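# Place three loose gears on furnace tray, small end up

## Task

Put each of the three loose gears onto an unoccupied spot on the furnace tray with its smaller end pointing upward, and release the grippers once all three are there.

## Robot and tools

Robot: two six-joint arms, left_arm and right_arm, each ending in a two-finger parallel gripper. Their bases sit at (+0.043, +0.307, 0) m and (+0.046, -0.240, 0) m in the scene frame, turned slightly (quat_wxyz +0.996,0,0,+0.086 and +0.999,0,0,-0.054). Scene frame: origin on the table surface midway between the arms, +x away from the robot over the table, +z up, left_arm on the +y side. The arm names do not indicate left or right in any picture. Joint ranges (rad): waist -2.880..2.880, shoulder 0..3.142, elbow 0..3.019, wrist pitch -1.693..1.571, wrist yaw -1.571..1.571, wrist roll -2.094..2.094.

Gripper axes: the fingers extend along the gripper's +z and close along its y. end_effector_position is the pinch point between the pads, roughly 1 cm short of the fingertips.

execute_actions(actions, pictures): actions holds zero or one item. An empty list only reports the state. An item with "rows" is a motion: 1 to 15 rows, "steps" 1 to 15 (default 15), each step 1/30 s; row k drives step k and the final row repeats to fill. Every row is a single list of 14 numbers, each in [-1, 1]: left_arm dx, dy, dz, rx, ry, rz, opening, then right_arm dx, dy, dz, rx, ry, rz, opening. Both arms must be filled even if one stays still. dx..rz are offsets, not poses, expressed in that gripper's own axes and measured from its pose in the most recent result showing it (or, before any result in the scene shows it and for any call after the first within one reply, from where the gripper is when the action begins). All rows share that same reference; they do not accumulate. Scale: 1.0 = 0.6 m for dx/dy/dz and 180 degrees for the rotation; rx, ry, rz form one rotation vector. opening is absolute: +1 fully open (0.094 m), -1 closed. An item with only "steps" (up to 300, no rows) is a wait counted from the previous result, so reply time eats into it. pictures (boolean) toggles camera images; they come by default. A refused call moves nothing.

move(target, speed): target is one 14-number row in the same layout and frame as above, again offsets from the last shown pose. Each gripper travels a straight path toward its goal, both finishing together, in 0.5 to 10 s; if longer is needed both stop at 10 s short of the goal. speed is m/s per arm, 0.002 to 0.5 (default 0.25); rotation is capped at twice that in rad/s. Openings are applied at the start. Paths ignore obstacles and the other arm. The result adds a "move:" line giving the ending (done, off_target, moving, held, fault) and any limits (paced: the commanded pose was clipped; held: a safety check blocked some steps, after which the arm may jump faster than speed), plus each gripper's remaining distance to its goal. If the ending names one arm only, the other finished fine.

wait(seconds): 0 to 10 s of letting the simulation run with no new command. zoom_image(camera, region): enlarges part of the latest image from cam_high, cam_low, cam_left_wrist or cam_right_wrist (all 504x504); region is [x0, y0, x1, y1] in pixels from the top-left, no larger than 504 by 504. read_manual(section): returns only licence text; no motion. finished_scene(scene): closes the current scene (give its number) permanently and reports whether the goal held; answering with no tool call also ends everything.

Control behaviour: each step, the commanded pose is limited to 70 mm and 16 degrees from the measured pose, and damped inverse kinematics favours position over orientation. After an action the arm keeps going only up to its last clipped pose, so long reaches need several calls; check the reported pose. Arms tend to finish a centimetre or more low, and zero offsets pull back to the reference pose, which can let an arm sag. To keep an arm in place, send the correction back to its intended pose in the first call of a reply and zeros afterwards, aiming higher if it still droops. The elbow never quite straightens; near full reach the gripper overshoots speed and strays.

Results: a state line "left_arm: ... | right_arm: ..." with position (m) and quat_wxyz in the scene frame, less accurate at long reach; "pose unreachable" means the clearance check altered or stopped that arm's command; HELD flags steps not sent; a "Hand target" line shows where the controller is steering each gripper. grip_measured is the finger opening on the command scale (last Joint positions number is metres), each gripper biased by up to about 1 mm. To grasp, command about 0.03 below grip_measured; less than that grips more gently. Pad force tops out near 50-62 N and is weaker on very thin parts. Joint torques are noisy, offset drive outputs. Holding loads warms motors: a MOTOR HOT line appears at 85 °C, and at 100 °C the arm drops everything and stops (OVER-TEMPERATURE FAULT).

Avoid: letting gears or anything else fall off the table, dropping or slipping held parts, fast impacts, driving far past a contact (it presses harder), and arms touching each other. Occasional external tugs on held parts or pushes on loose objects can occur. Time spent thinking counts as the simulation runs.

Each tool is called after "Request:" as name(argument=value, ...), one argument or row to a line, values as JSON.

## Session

Request:
execute_actions(
  actions=[],
)

Scene clock: 0.00 s of 6000.00 s.
left_arm: end_effector_position=(+0.6255, +0.5410, +0.1298) grip_measured=+1.000 end_effector_quat_wxyz=(+0.328, +0.583, +0.550, +0.500) | right_arm: end_effector_position=(+0.4713, -0.1541, +0.2298) grip_measured=+1.000 end_effector_quat_wxyz=(+0.093, -0.274, +0.940, -0.178)
Joint positions: left_arm=[0.284 1.735 0.863 0.573 0.268 1.887 0.094] | right_arm=[ 0.452  1.365  1.222 -1.255  0.368 -0.255  0.094]
Joint velocities: left_arm=[ 0.015  0.005  0.012 -0.007  0.081 -0.037  0.   ] | right_arm=[ 0.015  0.005 -0.017 -0.002  0.022  0.037  0.   ]
Joint torques (N m, as the arm reports them, + toward a larger angle): no reading
Motor temperatures (°C, as the motors report them): left_arm=[29 31 28 28 29 30] | right_arm=[27 30 29 30 29 26]
Hand target (left_arm): +0.633, +0.545, +0.142; +0.331, +0.579, +0.542, +0.511
Hand target (right_arm): +0.480, -0.151, +0.246; +0.112, -0.270, +0.940, -0.177

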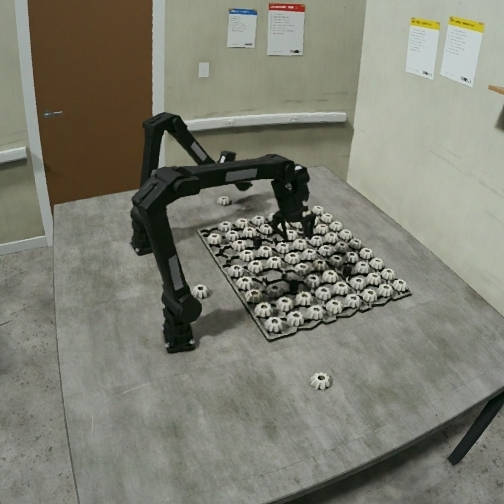

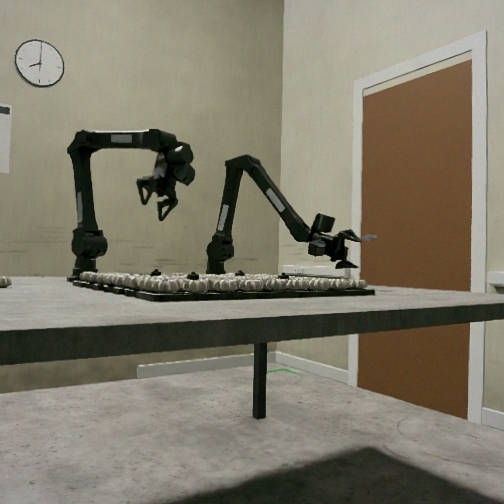

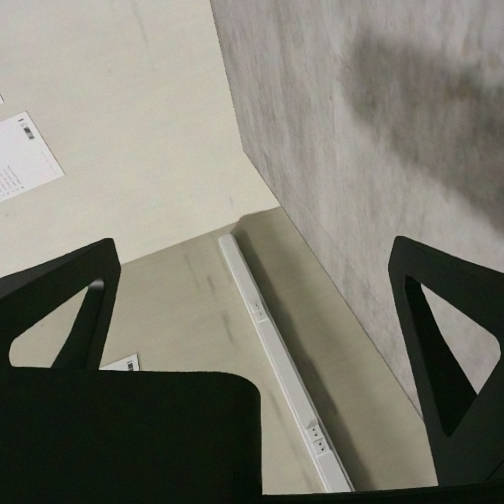

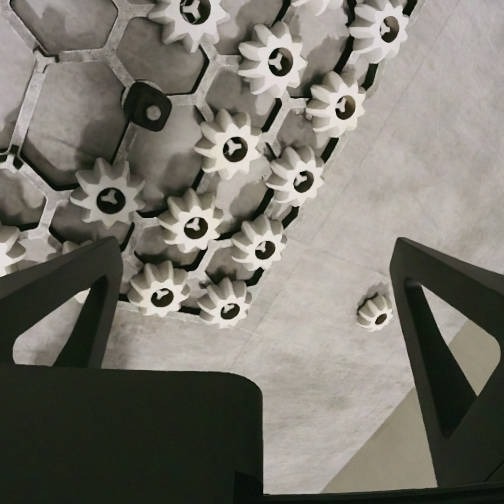

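Request:
zoom_image(
  camera="cam_high",
  region=[170, 180, 420, 400],
)

Region (170, 180, 420, 400) of cam_high's 504x504 image, scaled by 2.016, with more detail than that image has; it fills the top 444 rows of this view, and the rest is white.

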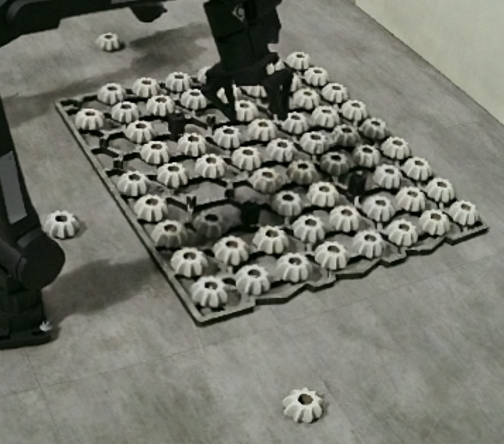

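Request:
move(
  target=[0.055,-0.0165,-0.245,0.4116,0.0782,-0.2297,1, 0.502,-0.377,0.297,-0.0892,0.1066,0.4244,1],
  speed=0.3,
)

Scene clock: 24.73 s of 6000.00 s.
left_arm: end_effector_position=(+0.4650, +0.5371, +0.1562) grip_measured=+1.000 end_effector_quat_wxyz=(-0.006, +0.390, +0.921, -0.014) | right_arm: end_effector_position=(+0.3618, -0.5379, +0.1157) grip_measured=+1.000 end_effector_quat_wxyz=(-0.015, +0.380, +0.925, +0.007)
Joint positions: left_arm=[ 0.332  1.649  1.382 -1.333  0.008  1.306  0.094] | right_arm=[-0.648  1.571  1.173 -1.206 -0.002  0.023  0.094]
Joint velocities: left_arm=[-0.005  0.005 -0.012 -0.002 -0.081 -0.125  0.   ] | right_arm=[ 0.005 -0.005 -0.032  0.007 -0.081  0.081  0.   ]
Joint torques (N m, as the arm reports them, + toward a larger angle): left_arm=[  1.08 -12.77  11.59  -0.43   0.19  -0.18] | right_arm=[ 1.05 -9.5  10.9   0.04  0.03  0.21]
Motor temperatures (°C, as the motors report them): left_arm=[29 33 32 28 29 30] | right_arm=[27 30 32 30 29 26]
Hand target (left_arm): +0.479, +0.548, +0.170; +0.005, +0.381, +0.925, -0.003
Hand target (right_arm): +0.379, -0.551, +0.136; +0.008, +0.384, +0.923, -0.000
Off the commanded pose (left_arm): 0.024 m, 2 deg.
Off the commanded pose (right_arm): 0.024 m, 2 deg.
After step 90, 18.77 s passed at rest.
move: off_target (left_arm, right_arm)

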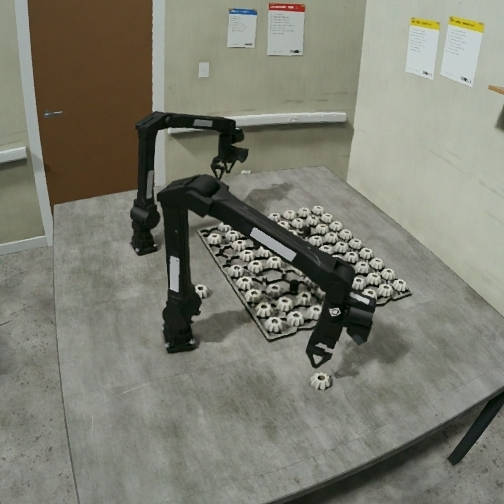

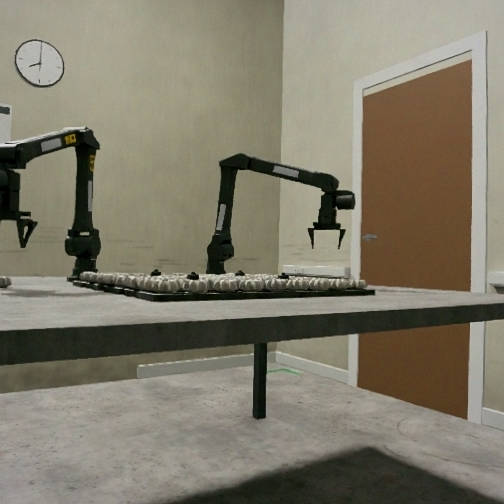

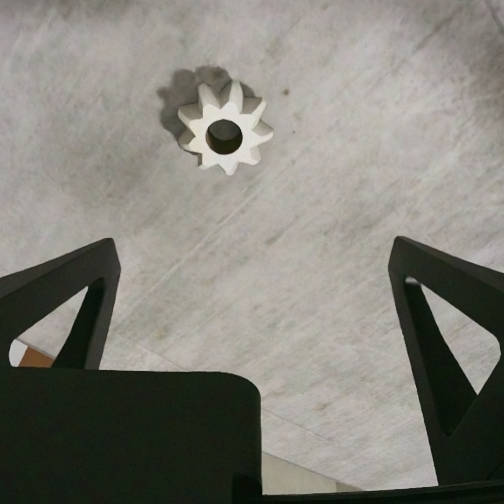

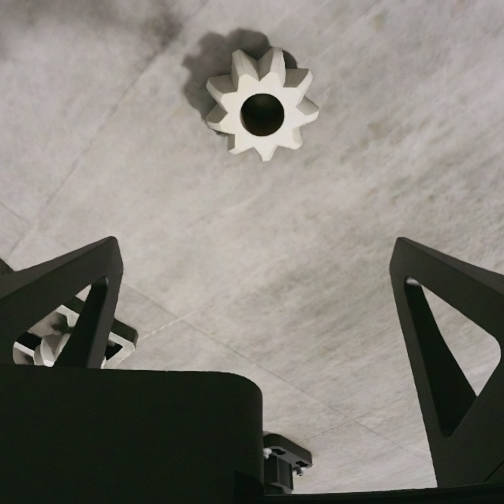

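Request:
move(
  target=[-0.007,0.031,0.24,-0.0097,0,0,1, -0.044,-0.005,0.176,0.0005,-0.0106,0,1],
  speed=0.1,
)

Scene clock: 30.97 s of 6000.00 s.
left_arm: end_effector_position=(+0.4777, +0.5451, +0.0178) grip_measured=+1.000 end_effector_quat_wxyz=(+0.001, +0.389, +0.921, -0.001) | right_arm: end_effector_position=(+0.3771, -0.5528, +0.0138) grip_measured=+1.000 end_effector_quat_wxyz=(-0.001, +0.381, +0.925, +0.002)
Joint positions: left_arm=[ 0.332  1.82   1.216 -0.967  0.003  1.303  0.094] | right_arm=[-0.649  1.741  1.086 -0.919 -0.002  0.024  0.094]
Joint velocities: left_arm=[-0.024 -0.015  0.007 -0.017 -0.066  0.037  0.   ] | right_arm=[ 0.005 -0.005  0.012  0.007  0.051 -0.051  0.   ]
Joint torques (N m, as the arm reports them, + toward a larger angle): left_arm=[  0.37 -14.07   6.46   0.71  -0.01   0.  ] | right_arm=[ -0.25 -11.64   5.44   1.     0.19  -0.02]
Motor temperatures (°C, as the motors report them): left_arm=[29 33 33 28 29 30] | right_arm=[27 30 33 30 29 26]
Hand target (left_arm): +0.478, +0.546, +0.012; +0.000, +0.390, +0.921, +0.000
Hand target (right_arm): +0.374, -0.556, +0.010; +0.000, +0.380, +0.925, -0.000
Off the commanded pose (left_arm): 0.006 m, 0 deg.
Off the commanded pose (right_arm): 0.006 m, 0 deg.
After step 90, 1.40 s passed at rest.
move: done

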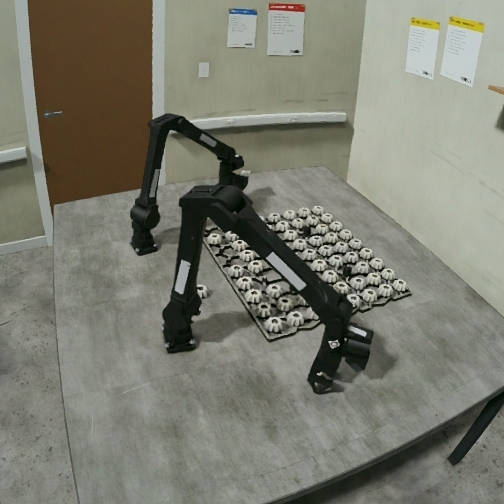

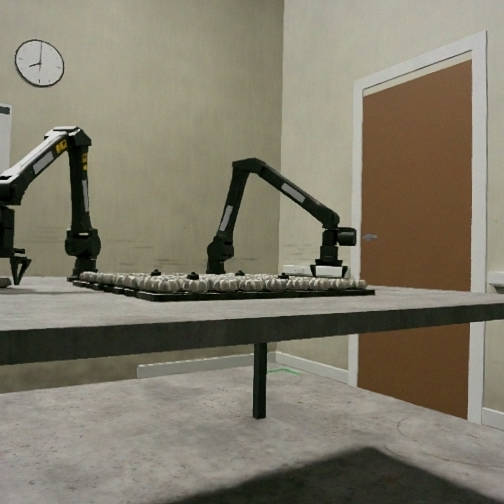

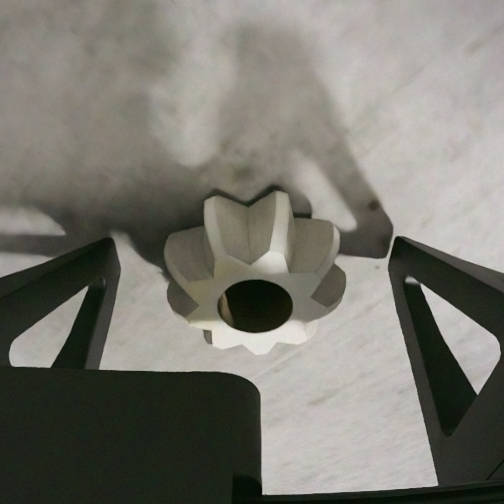

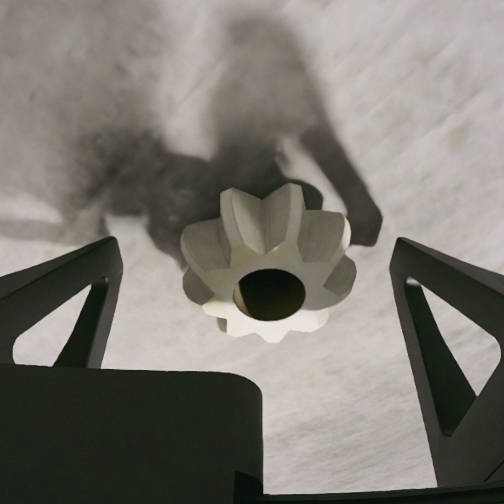

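Request:
move(
  target=[0,0,0,0,0,0,0.155, 0.006,-0.012,0.016,0,0,0,1],
  speed=0.03,
)

Request:
move(
  target=[0,0,0,0,0,0,0.155, 0,0,0,0,0,0,0.16],
  speed=0.03,
)

Scene clock: 34.53 s of 6000.00 s.
left_arm: end_effector_position=(+0.4777, +0.5451, +0.0178) grip_measured=+0.190 end_effector_quat_wxyz=(+0.001, +0.389, +0.921, -0.001) | right_arm: end_effector_position=(+0.3722, -0.5536, +0.0098) grip_measured=+1.000 end_effector_quat_wxyz=(-0.001, +0.383, +0.924, +0.001)
Joint positions: left_arm=[ 0.332  1.82   1.216 -0.967  0.003  1.303  0.056] | right_arm=[-0.658  1.741  1.073 -0.905 -0.002  0.02   0.094]
Joint velocities: left_arm=[ 0.005 -0.005  0.002 -0.022  0.007  0.081 -0.   ] | right_arm=[-0.005  0.024 -0.022  0.007  0.037  0.007  0.   ]
Joint torques (N m, as the arm reports them, + toward a larger angle): left_arm=[  0.42 -14.9    6.56   0.19   0.08  -0.02] | right_arm=[ -0.22 -10.69   5.38   1.05   0.12   0.01]
Motor temperatures (°C, as the motors report them): left_arm=[29 33 32 28 29 30] | right_arm=[27 30 32 30 29 26]
Hand target (left_arm): +0.478, +0.545, +0.018; +0.001, +0.389, +0.921, -0.001
Hand target (right_arm): +0.369, -0.555, +0.004; -0.001, +0.381, +0.925, +0.001
Off the commanded pose (left_arm): 0.000 m, 0 deg.
Off the commanded pose (right_arm): 0.007 m, 0 deg.
move: done

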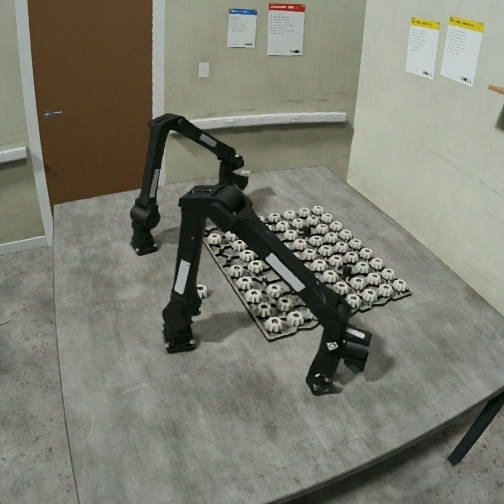

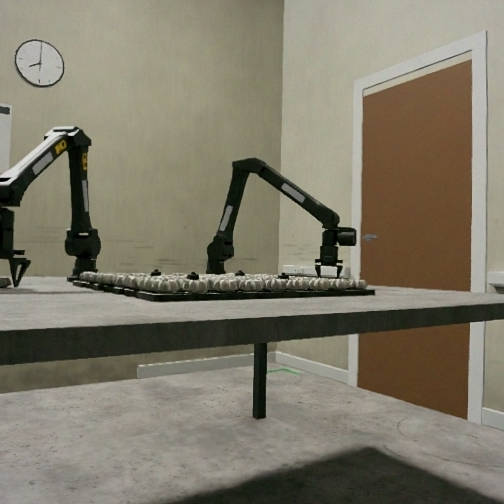

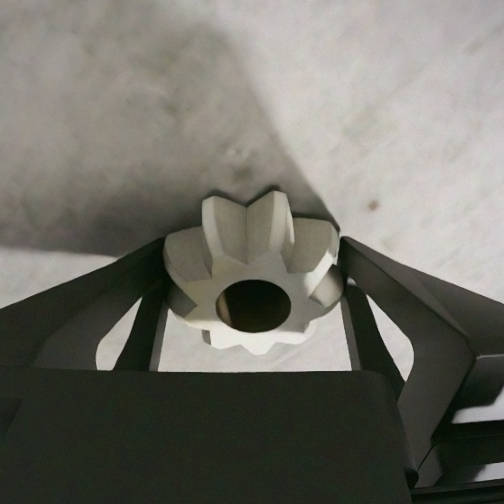

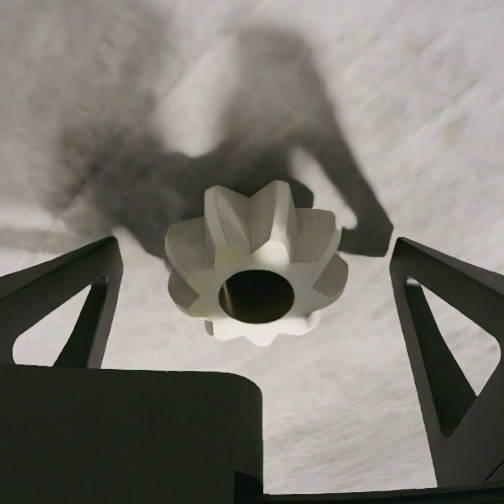

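Scene clock: 35.03 s of 6000.00 s.
left_arm: end_effector_position=(+0.4777, +0.5451, +0.0178) grip_measured=+0.190 end_effector_quat_wxyz=(+0.001, +0.389, +0.921, -0.001) | right_arm: end_effector_position=(+0.3721, -0.5536, +0.0098) grip_measured=+0.202 end_effector_quat_wxyz=(-0.001, +0.383, +0.924, +0.001)
Joint positions: left_arm=[ 0.332  1.82   1.216 -0.967  0.003  1.303  0.056] | right_arm=[-0.658  1.741  1.073 -0.905 -0.002  0.02   0.056]
Joint velocities: left_arm=[-0.005 -0.005  0.007 -0.007 -0.037  0.037  0.001] | right_arm=[-0.005 -0.015 -0.007  0.007  0.11   0.022  0.001]
Joint torques (N m, as the arm reports them, + toward a larger angle): left_arm=[  0.44 -14.93   6.55   0.19   0.09  -0.02] | right_arm=[  0.76 -11.34   5.8    0.54   0.11   0.1 ]
Motor temperatures (°C, as the motors report them): left_arm=[29 33 32 28 29 30] | right_arm=[27 30 32 30 29 26]
Hand target (left_arm): +0.478, +0.545, +0.018; +0.001, +0.389, +0.921, -0.001
Hand target (right_arm): +0.372, -0.554, +0.010; -0.001, +0.383, +0.924, +0.001
Off the commanded pose (left_arm): 0.000 m, 0 deg.
Off the commanded pose (right_arm): 0.000 m, 0 deg.
move: done

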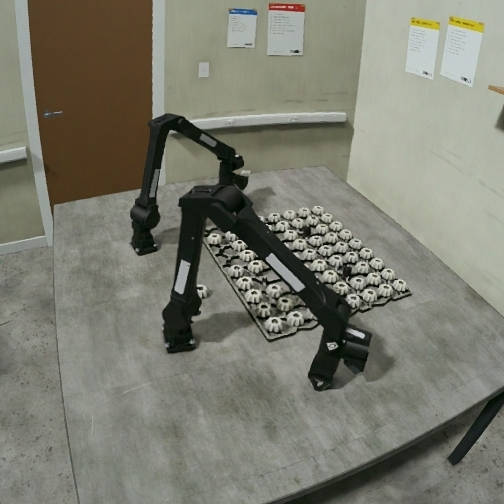

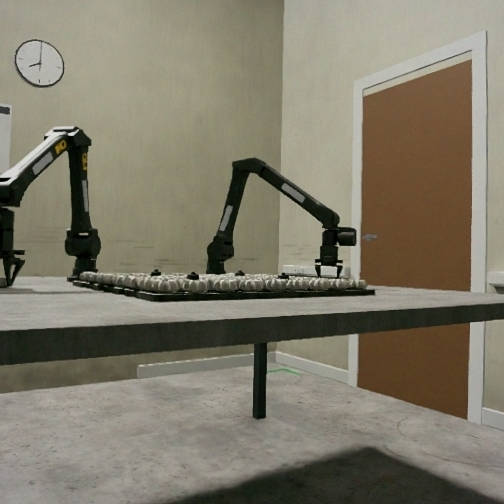

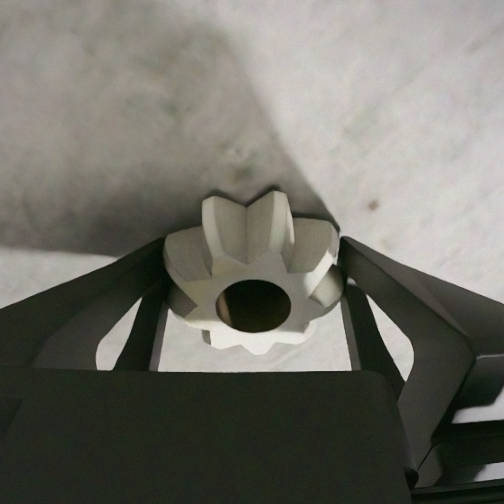

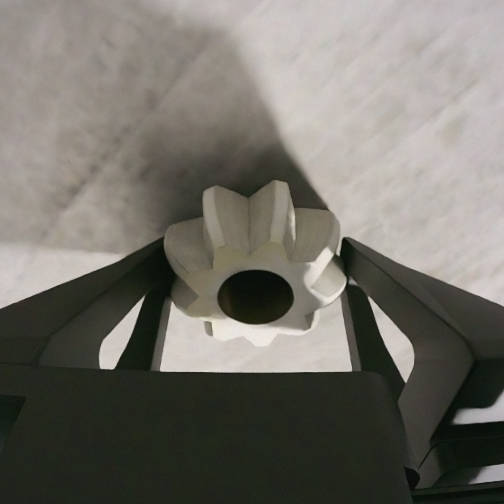

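Request:
move(
  target=[-0.109,-0.497,-0.303,0,0,0,0.155, 0.514,0.615,-0.35,0,0,0,0.16],
  speed=0.25,
)

Scene clock: 48.13 s of 6000.00 s.
left_arm: end_effector_position=(+0.3085, +0.2901, +0.1866) grip_measured=+0.190 end_effector_quat_wxyz=(-0.008, +0.395, +0.919, -0.005) | right_arm: end_effector_position=(+0.3932, -0.0783, +0.1865) grip_measured=+0.202 end_effector_quat_wxyz=(-0.033, +0.373, +0.927, -0.023)
Joint positions: left_arm=[-0.23   1.052  0.893 -1.43   0.005  0.753  0.056] | right_arm=[ 0.539  1.413  1.192 -1.428 -0.016  1.196  0.056]
Joint velocities: left_arm=[-0.005 -0.015  0.012 -0.002  0.051  0.022 -0.   ] | right_arm=[-0.005 -0.005 -0.002 -0.007 -0.007 -0.051  0.   ]
Joint torques (N m, as the arm reports them, + toward a larger angle): left_arm=[ 0.25 -5.97  9.05 -0.35  0.03 -0.11] | right_arm=[ 0.37 -9.26 11.86 -0.1   0.28  0.18]
Motor temperatures (°C, as the motors report them): left_arm=[29 33 32 28 29 30] | right_arm=[27 31 32 30 29 26]
Hand target (left_arm): +0.310, +0.290, +0.196; -0.001, +0.389, +0.921, -0.002
Hand target (right_arm): +0.413, -0.072, +0.217; -0.008, +0.383, +0.924, +0.001
Off the commanded pose (left_arm): 0.014 m, 1 deg.
Off the commanded pose (right_arm): 0.041 m, 5 deg.
After step 90, 7.43 s passed at rest.
move: off_target (left_arm, right_arm)

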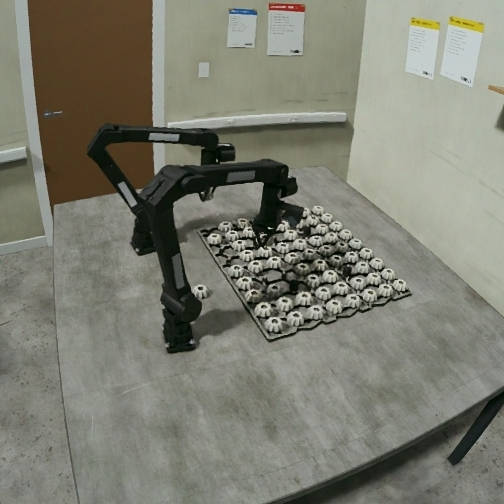

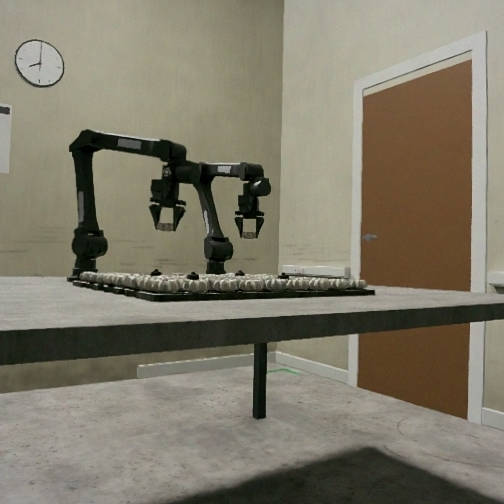

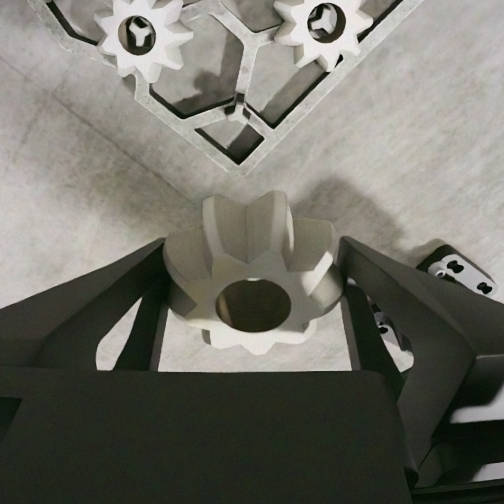

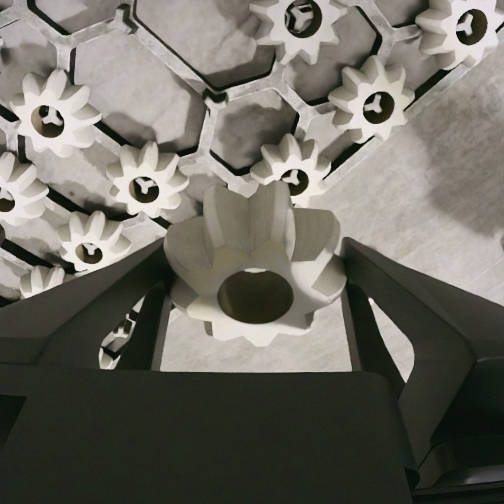

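Request:
move(
  target=[-0.0363,0.02,0.187,-0.0069,-0.0081,0,0.155, -0.0325,0.0407,0.19,-0.0248,-0.0174,0,0.16],
  speed=0.12,
)

Request:
zoom_image(
  camera="cam_left_wrist",
  region=[100, 60, 400, 360],
)

Request:
zoom_image(
  camera="cam_right_wrist",
  region=[100, 60, 400, 360],
)

Scene clock: 63.77 s of 6000.00 s.
left_arm: end_effector_position=(+0.3242, +0.2869, +0.0709) grip_measured=+0.190 end_effector_quat_wxyz=(-0.005, +0.395, +0.919, -0.004) | right_arm: end_effector_position=(+0.4070, -0.0774, +0.0652) grip_measured=+0.202 end_effector_quat_wxyz=(-0.004, +0.374, +0.927, -0.006)
Joint positions: left_arm=[-0.238  1.217  0.688 -1.054  0.005  0.747  0.056] | right_arm=[ 0.534  1.53   0.977 -1.032  0.003  1.193  0.056]
Joint velocities: left_arm=[-0.015  0.005 -0.012 -0.022 -0.007  0.022 -0.   ] | right_arm=[-0.005 -0.005 -0.002  0.007 -0.051 -0.051 -0.   ]
Joint torques (N m, as the arm reports them, + toward a larger angle): left_arm=[-0.32 -6.6   7.53  0.67  0.11 -0.13] | right_arm=[  0.14 -10.03   6.64   0.92   0.37  -0.02]
Motor temperatures (°C, as the motors report them): left_arm=[29 32 33 28 29 30] | right_arm=[27 31 34 30 29 26]
Hand target (left_arm): +0.330, +0.283, +0.075; +0.008, +0.395, +0.919, -0.001
Hand target (right_arm): +0.414, -0.078, +0.071; +0.007, +0.373, +0.928, +0.003
Off the commanded pose (left_arm): 0.008 m, 1 deg.
Off the commanded pose (right_arm): 0.010 m, 2 deg.
After step 90, 11.27 s passed at rest.
move: done

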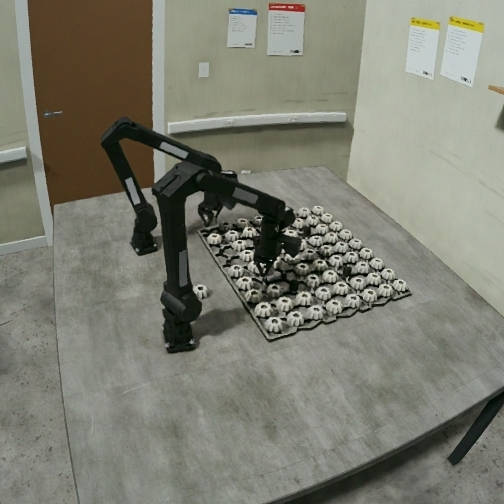

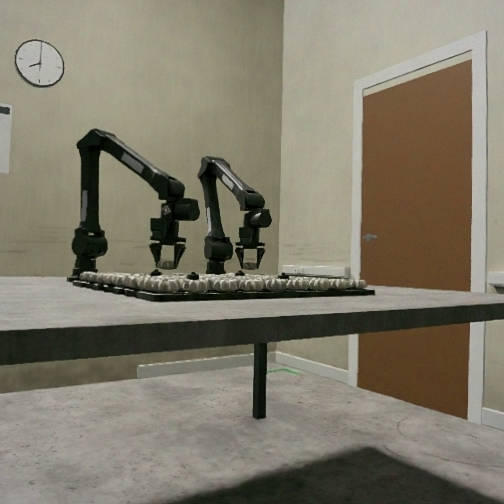

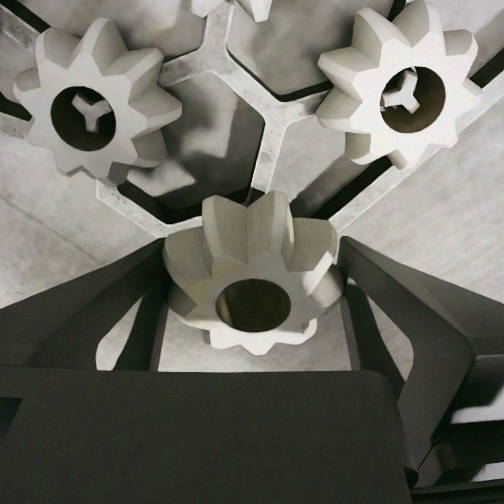

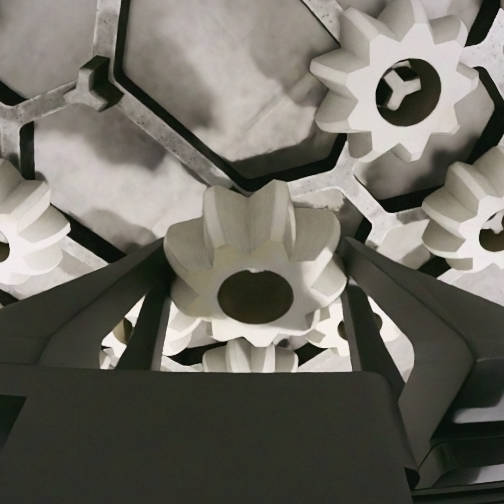

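Region (100, 60, 400, 360) of cam_left_wrist's 504x504 image, scaled by 1.680, with more detail than that image has.

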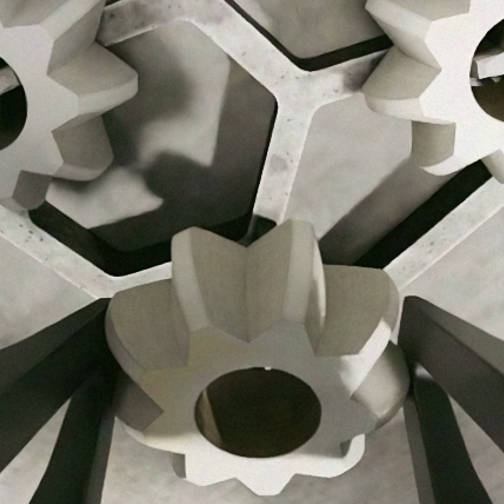

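Region (100, 60, 400, 360) of cam_right_wrist's 504x504 image, scaled by 1.680, with more detail than that image has.

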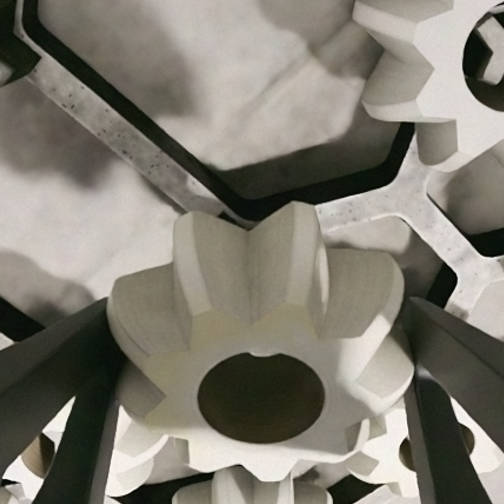

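Request:
move(
  target=[-0.0057,0.0043,0.033,-0.0056,-0.0066,0,0.155, 0.002,0.017,0.028,-0.0088,-0.0047,0,0.16],
  speed=0.04,
)

Request:
zoom_image(
  camera="cam_right_wrist",
  region=[100, 60, 400, 360],
)

Scene clock: 72.60 s of 6000.00 s.
left_arm: end_effector_position=(+0.3234, +0.2869, +0.0505) grip_measured=+0.190 end_effector_quat_wxyz=(+0.001, +0.395, +0.919, -0.002) | right_arm: end_effector_position=(+0.4102, -0.0739, +0.0468) grip_measured=+0.202 end_effector_quat_wxyz=(+0.001, +0.372, +0.928, -0.002)
Joint positions: left_arm=[-0.238  1.244  0.648 -0.974  0.005  0.746  0.056] | right_arm=[ 0.539  1.562  0.957 -0.967  0.004  1.195  0.056]
Joint velocities: left_arm=[ 0.015 -0.015 -0.002 -0.002 -0.125 -0.007 -0.001] | right_arm=[-0.015 -0.005  0.002  0.002 -0.037 -0.007 -0.001]
Joint torques (N m, as the arm reports them, + toward a larger angle): left_arm=[ 0.37 -5.82  7.    0.74  0.1  -0.02] | right_arm=[ 2.24 -9.74  6.08  1.12  0.31  0.21]
Motor temperatures (°C, as the motors report them): left_arm=[29 32 32 28 29 30] | right_arm=[27 31 33 30 29 26]
Hand target (left_arm): +0.328, +0.286, +0.051; +0.008, +0.395, +0.919, -0.000
Hand target (right_arm): +0.413, -0.070, +0.048; +0.008, +0.374, +0.927, +0.004
Off the commanded pose (left_arm): 0.005 m, 1 deg.
Off the commanded pose (right_arm): 0.006 m, 1 deg.
After step 90, 5.03 s passed at rest.
move: done

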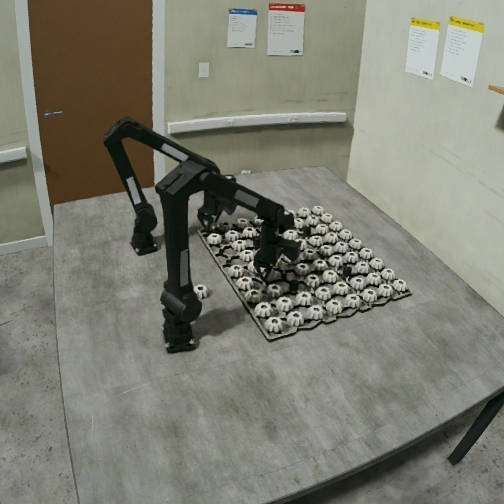

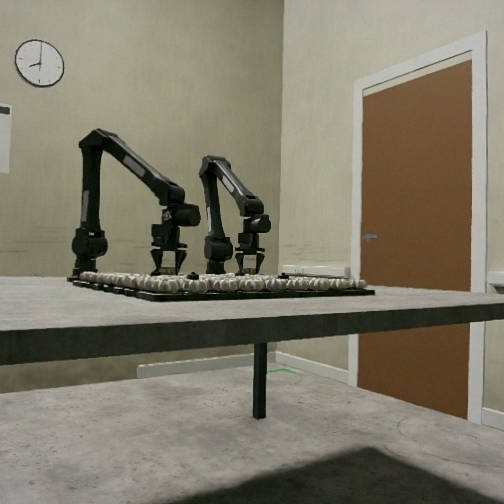

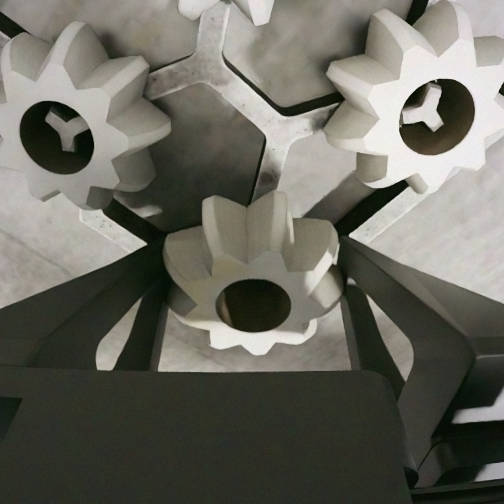

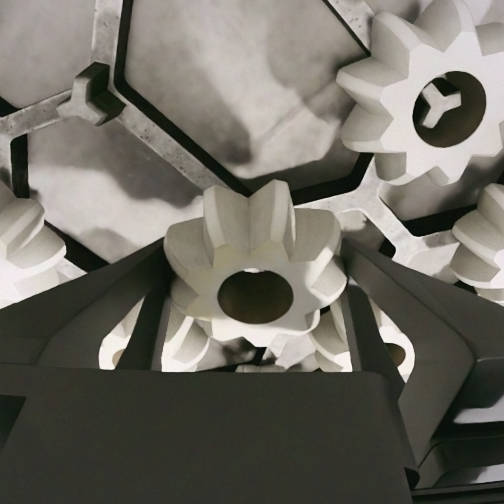

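Region (100, 60, 400, 360) of cam_right_wrist's 504x504 image, scaled by 1.680, with more detail than that image has.

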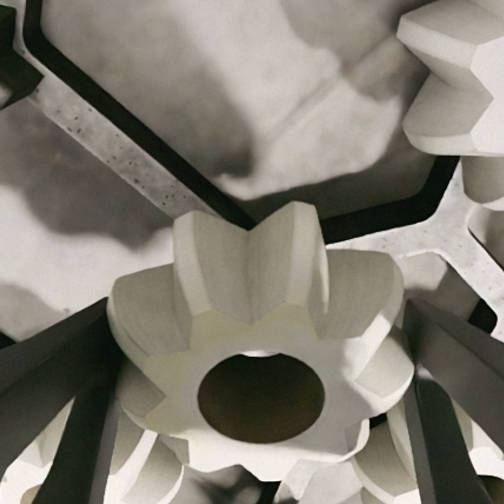

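Request:
move(
  target=[-0.0057,0.005,0.037,-0.003,-0.004,0,0.155, 0.002,0.002,0.038,0,0,0,0.16],
  speed=0.02,
)

Scene clock: 77.90 s of 6000.00 s.
left_arm: end_effector_position=(+0.3209, +0.2885, +0.0298) grip_measured=+0.190 end_effector_quat_wxyz=(-0.003, +0.395, +0.919, +0.001) | right_arm: end_effector_position=(+0.4066, -0.0735, +0.0251) grip_measured=+0.202 end_effector_quat_wxyz=(-0.006, +0.372, +0.928, -0.005)
Joint positions: left_arm=[-0.238  1.285  0.614 -0.906 -0.004  0.746  0.056] | right_arm=[ 0.541  1.6    0.933 -0.92  -0.002  1.195  0.056]
Joint velocities: left_arm=[-0.015 -0.015 -0.012 -0.002  0.007 -0.022 -0.001] | right_arm=[-0.024 -0.015  0.002 -0.002  0.051  0.051 -0.001]
Joint torques (N m, as the arm reports them, + toward a larger angle): left_arm=[ 0.48 -5.52  6.47  1.14  0.37 -0.01] | right_arm=[ 0.82 -9.46  5.72  1.14  0.48  0.12]
Motor temperatures (°C, as the motors report them): left_arm=[29 32 32 28 29 30] | right_arm=[27 31 33 30 29 26]
Hand target (left_arm): +0.328, +0.287, +0.029; +0.008, +0.395, +0.919, -0.000
Hand target (right_arm): +0.410, -0.073, +0.024; +0.001, +0.372, +0.928, -0.002
Off the commanded pose (left_arm): 0.007 m, 1 deg.
Off the commanded pose (right_arm): 0.004 m, 1 deg.
After step 90, 0.90 s passed at rest.
move: done

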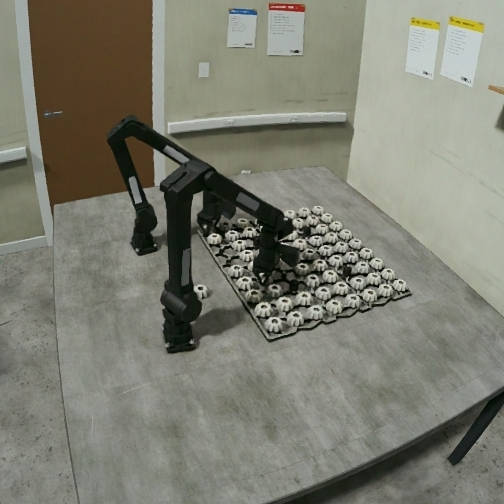

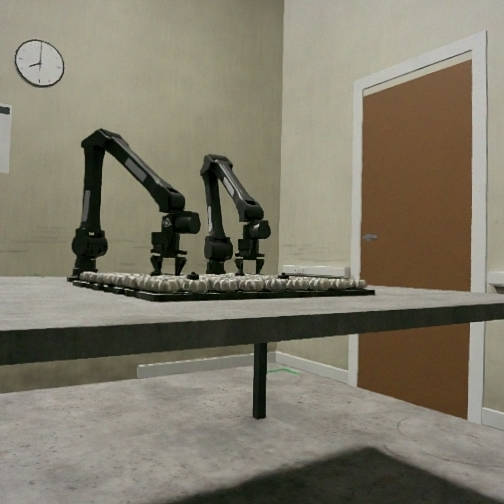

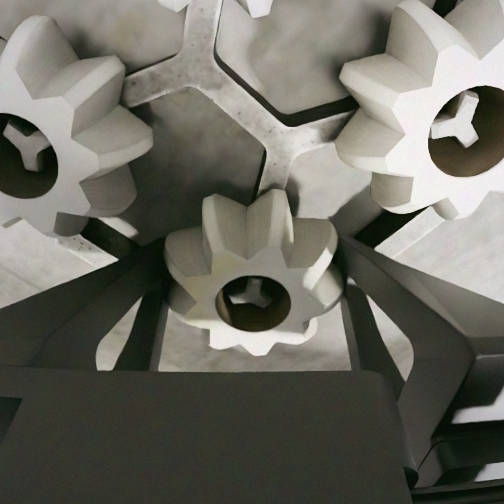

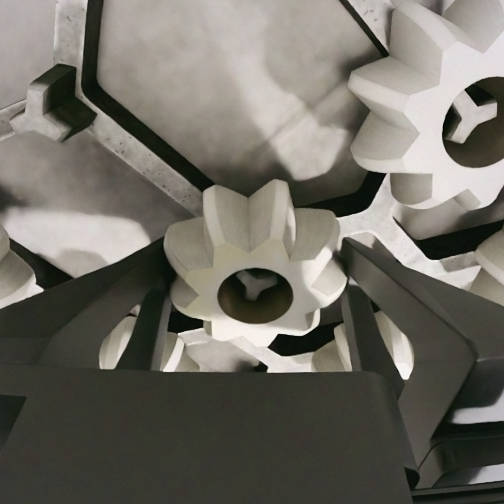

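Both on posts. Release and lift.

Request:
move(
  target=[0,0,0,0,0,0,0.42, 0,0,0,0,0,0,0.42],
  speed=0.02,
)

Request:
move(
  target=[0,0,-0.15,0,0,0,0.42, 0,0,-0.15,0,0,0,0.42],
  speed=0.08,
)

Scene clock: 82.03 s of 6000.00 s.
left_arm: end_effector_position=(+0.3209, +0.2887, +0.0298) grip_measured=+0.418 end_effector_quat_wxyz=(-0.004, +0.395, +0.919, +0.001) | right_arm: end_effector_position=(+0.4066, -0.0734, +0.0251) grip_measured=+0.418 end_effector_quat_wxyz=(-0.006, +0.372, +0.928, -0.005)
Joint positions: left_arm=[-0.238  1.285  0.614 -0.906 -0.005  0.746  0.067] | right_arm=[ 0.541  1.6    0.933 -0.92  -0.003  1.195  0.067]
Joint velocities: left_arm=[-0.005 -0.005 -0.007  0.002 -0.051  0.037  0.001] | right_arm=[ 0.015 -0.005  0.032 -0.002 -0.051 -0.022 -0.   ]
Joint torques (N m, as the arm reports them, + toward a larger angle): left_arm=[ 0.4  -6.11  6.27  0.22  0.1  -0.02] | right_arm=[  1.   -10.13   5.8    0.7    0.23   0.07]
Motor temperatures (°C, as the motors report them): left_arm=[29 32 32 28 29 30] | right_arm=[27 31 32 30 29 26]
Hand target (left_arm): +0.321, +0.289, +0.030; -0.003, +0.395, +0.919, +0.001
Hand target (right_arm): +0.407, -0.074, +0.025; -0.006, +0.372, +0.928, -0.005
Off the commanded pose (left_arm): 0.000 m, 0 deg.
Off the commanded pose (right_arm): 0.000 m, 0 deg.
After step 90, 0.43 s passed at rest.
move: done

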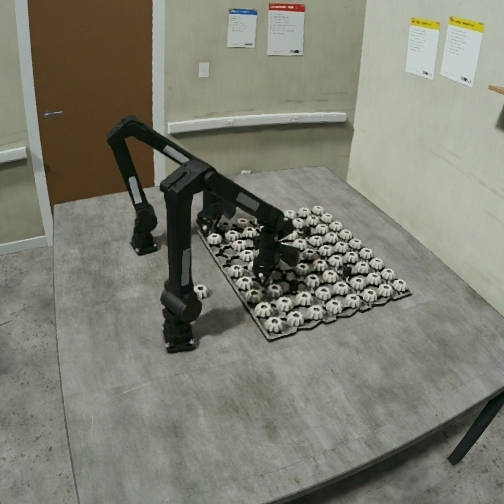

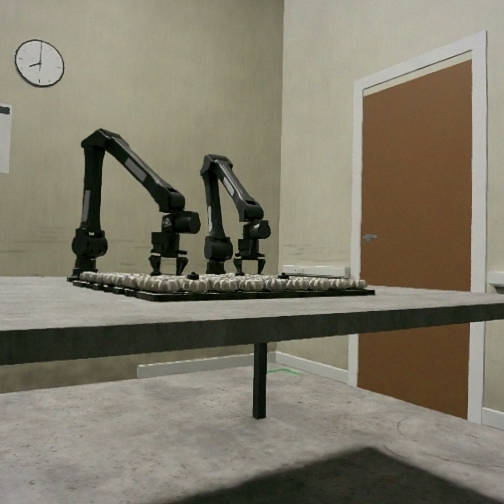

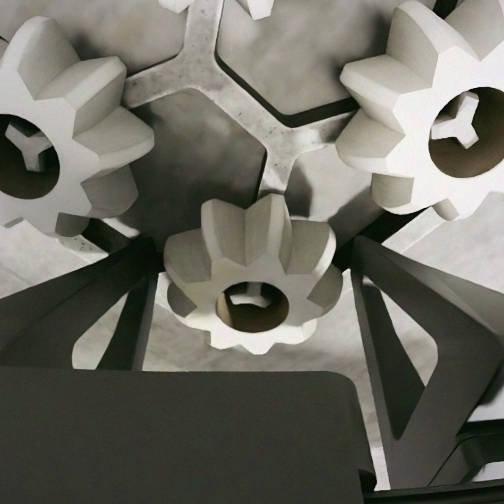

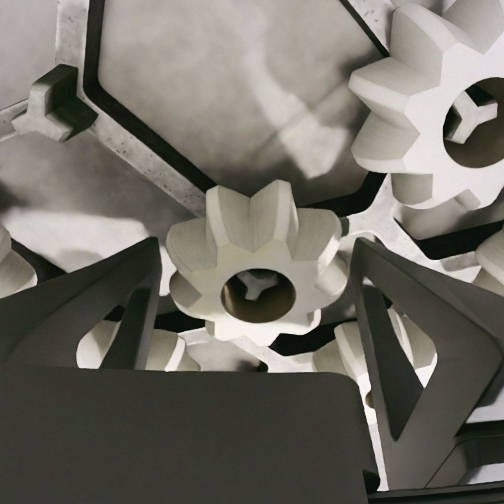

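Scene clock: 83.53 s of 6000.00 s.
left_arm: end_effector_position=(+0.3027, +0.2904, +0.0989) grip_measured=+0.419 end_effector_quat_wxyz=(-0.027, +0.395, +0.918, -0.005) | right_arm: end_effector_position=(+0.3882, -0.0809, +0.0907) grip_measured=+0.419 end_effector_quat_wxyz=(-0.027, +0.371, +0.928, -0.025)
Joint positions: left_arm=[-0.238  1.141  0.712 -1.196 -0.008  0.746  0.067] | right_arm=[ 0.542  1.485  1.001 -1.16  -0.006  1.195  0.067]
Joint velocities: left_arm=[-0.005 -0.005  0.007 -0.017 -0.022 -0.051 -0.   ] | right_arm=[ 0.005  0.005  0.002 -0.007 -0.022  0.007  0.   ]
Joint torques (N m, as the arm reports them, + toward a larger angle): left_arm=[ 0.12 -5.85 10.78 -0.21  0.16 -0.06] | right_arm=[  1.5  -10.13  10.28  -0.15   0.32   0.12]
Motor temperatures (°C, as the motors report them): left_arm=[29 32 32 28 29 30] | right_arm=[27 31 32 30 29 26]
Hand target (left_arm): +0.320, +0.288, +0.119; -0.004, +0.395, +0.919, +0.001
Hand target (right_arm): +0.408, -0.072, +0.115; -0.006, +0.372, +0.928, -0.004
Off the commanded pose (left_arm): 0.028 m, 3 deg.
Off the commanded pose (right_arm): 0.032 m, 3 deg.
move: off_target (left_arm, right_arm)

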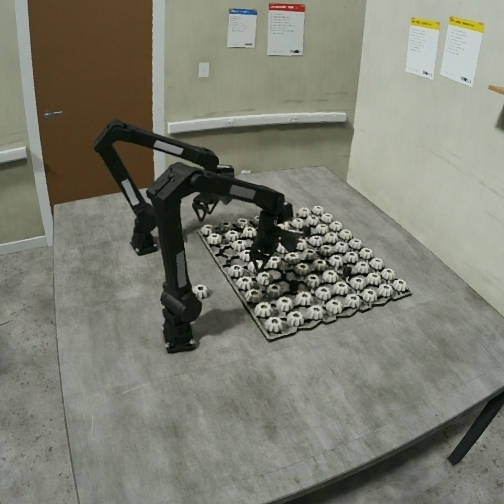

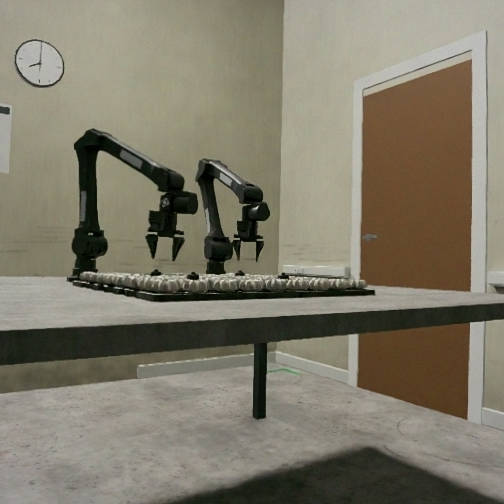

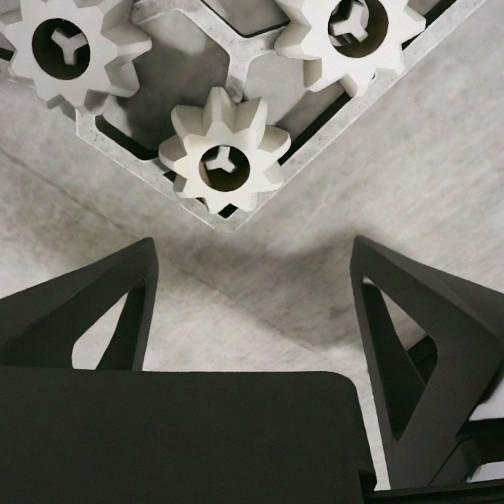

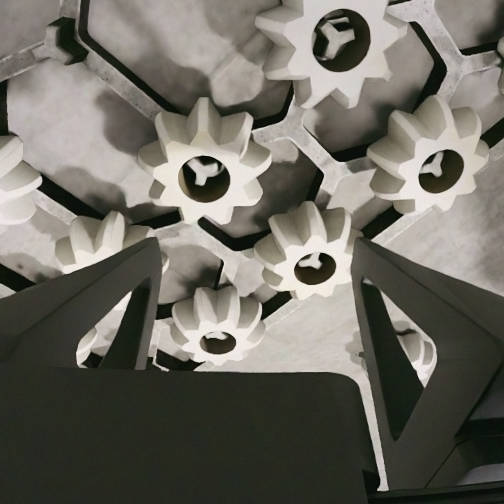

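Request:
move(
  target=[0.193,0.183,-0.1,0,0,0,0.42, 0.288,-0.204,-0.0275,-0.0087,-0.0245,-0.5,1],
  speed=0.3,
)

Scene clock: 92.90 s of 6000.00 s.
left_arm: end_effector_position=(+0.2911, +0.4368, +0.1452) grip_measured=+0.419 end_effector_quat_wxyz=(-0.034, +0.392, +0.919, -0.016) | right_arm: end_effector_position=(+0.1839, -0.0462, +0.1221) grip_measured=+1.000 end_effector_quat_wxyz=(+0.002, -0.386, +0.922, +0.002)
Joint positions: left_arm=[ 0.294  1.158  0.854 -1.336 -0.03   1.272  0.067] | right_arm=[ 1.063  0.996  0.684 -1.253 -0.001  0.162  0.094]
Joint velocities: left_arm=[-0.015 -0.015  0.007 -0.002 -0.022  0.022 -0.001] | right_arm=[-0.005 -0.005  0.007  0.002  0.007 -0.081  0.   ]
Joint torques (N m, as the arm reports them, + toward a larger angle): left_arm=[ 0.87 -4.79 11.39 -0.41  0.01  0.06] | right_arm=[ 1.15 -3.58  6.54  0.18  0.08 -0.04]
Motor temperatures (°C, as the motors report them): left_arm=[29 32 34 28 29 30] | right_arm=[27 31 33 30 29 26]
Hand target (left_arm): +0.305, +0.447, +0.162; -0.024, +0.395, +0.918, -0.004
Hand target (right_arm): +0.179, -0.050, +0.121; -0.003, -0.395, +0.919, -0.000
Off the commanded pose (left_arm): 0.025 m, 2 deg.
Off the commanded pose (right_arm): 0.005 m, 1 deg.
After step 90, 3.27 s passed at rest.
move: off_target (left_arm)

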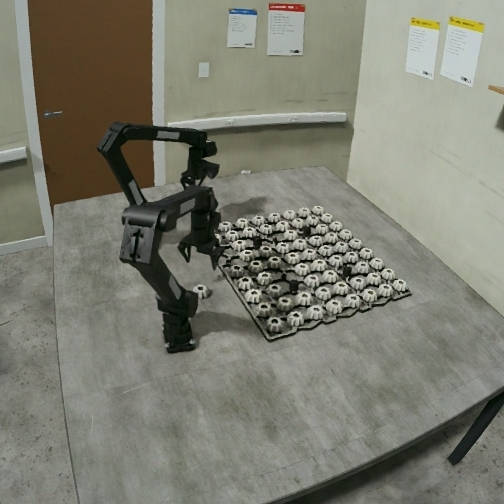

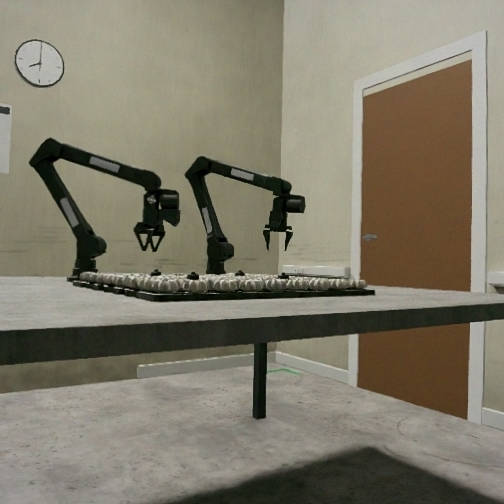

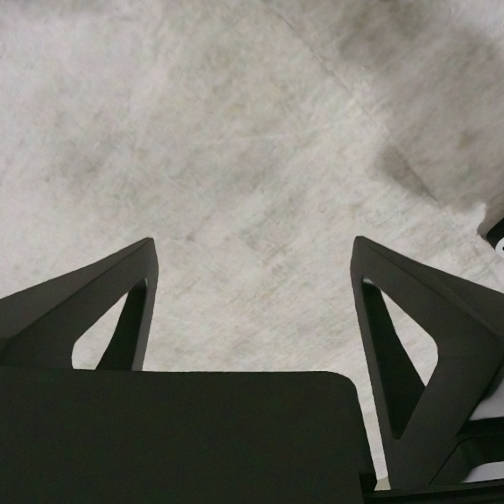

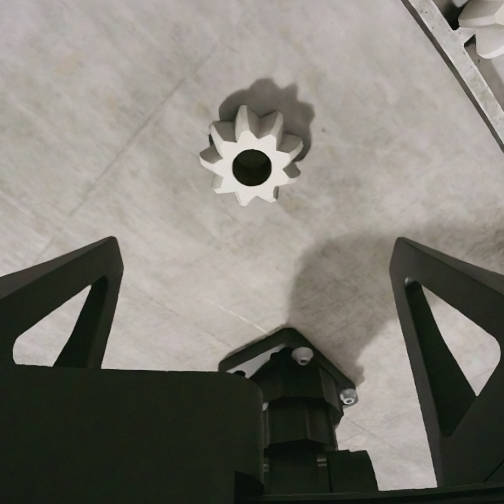

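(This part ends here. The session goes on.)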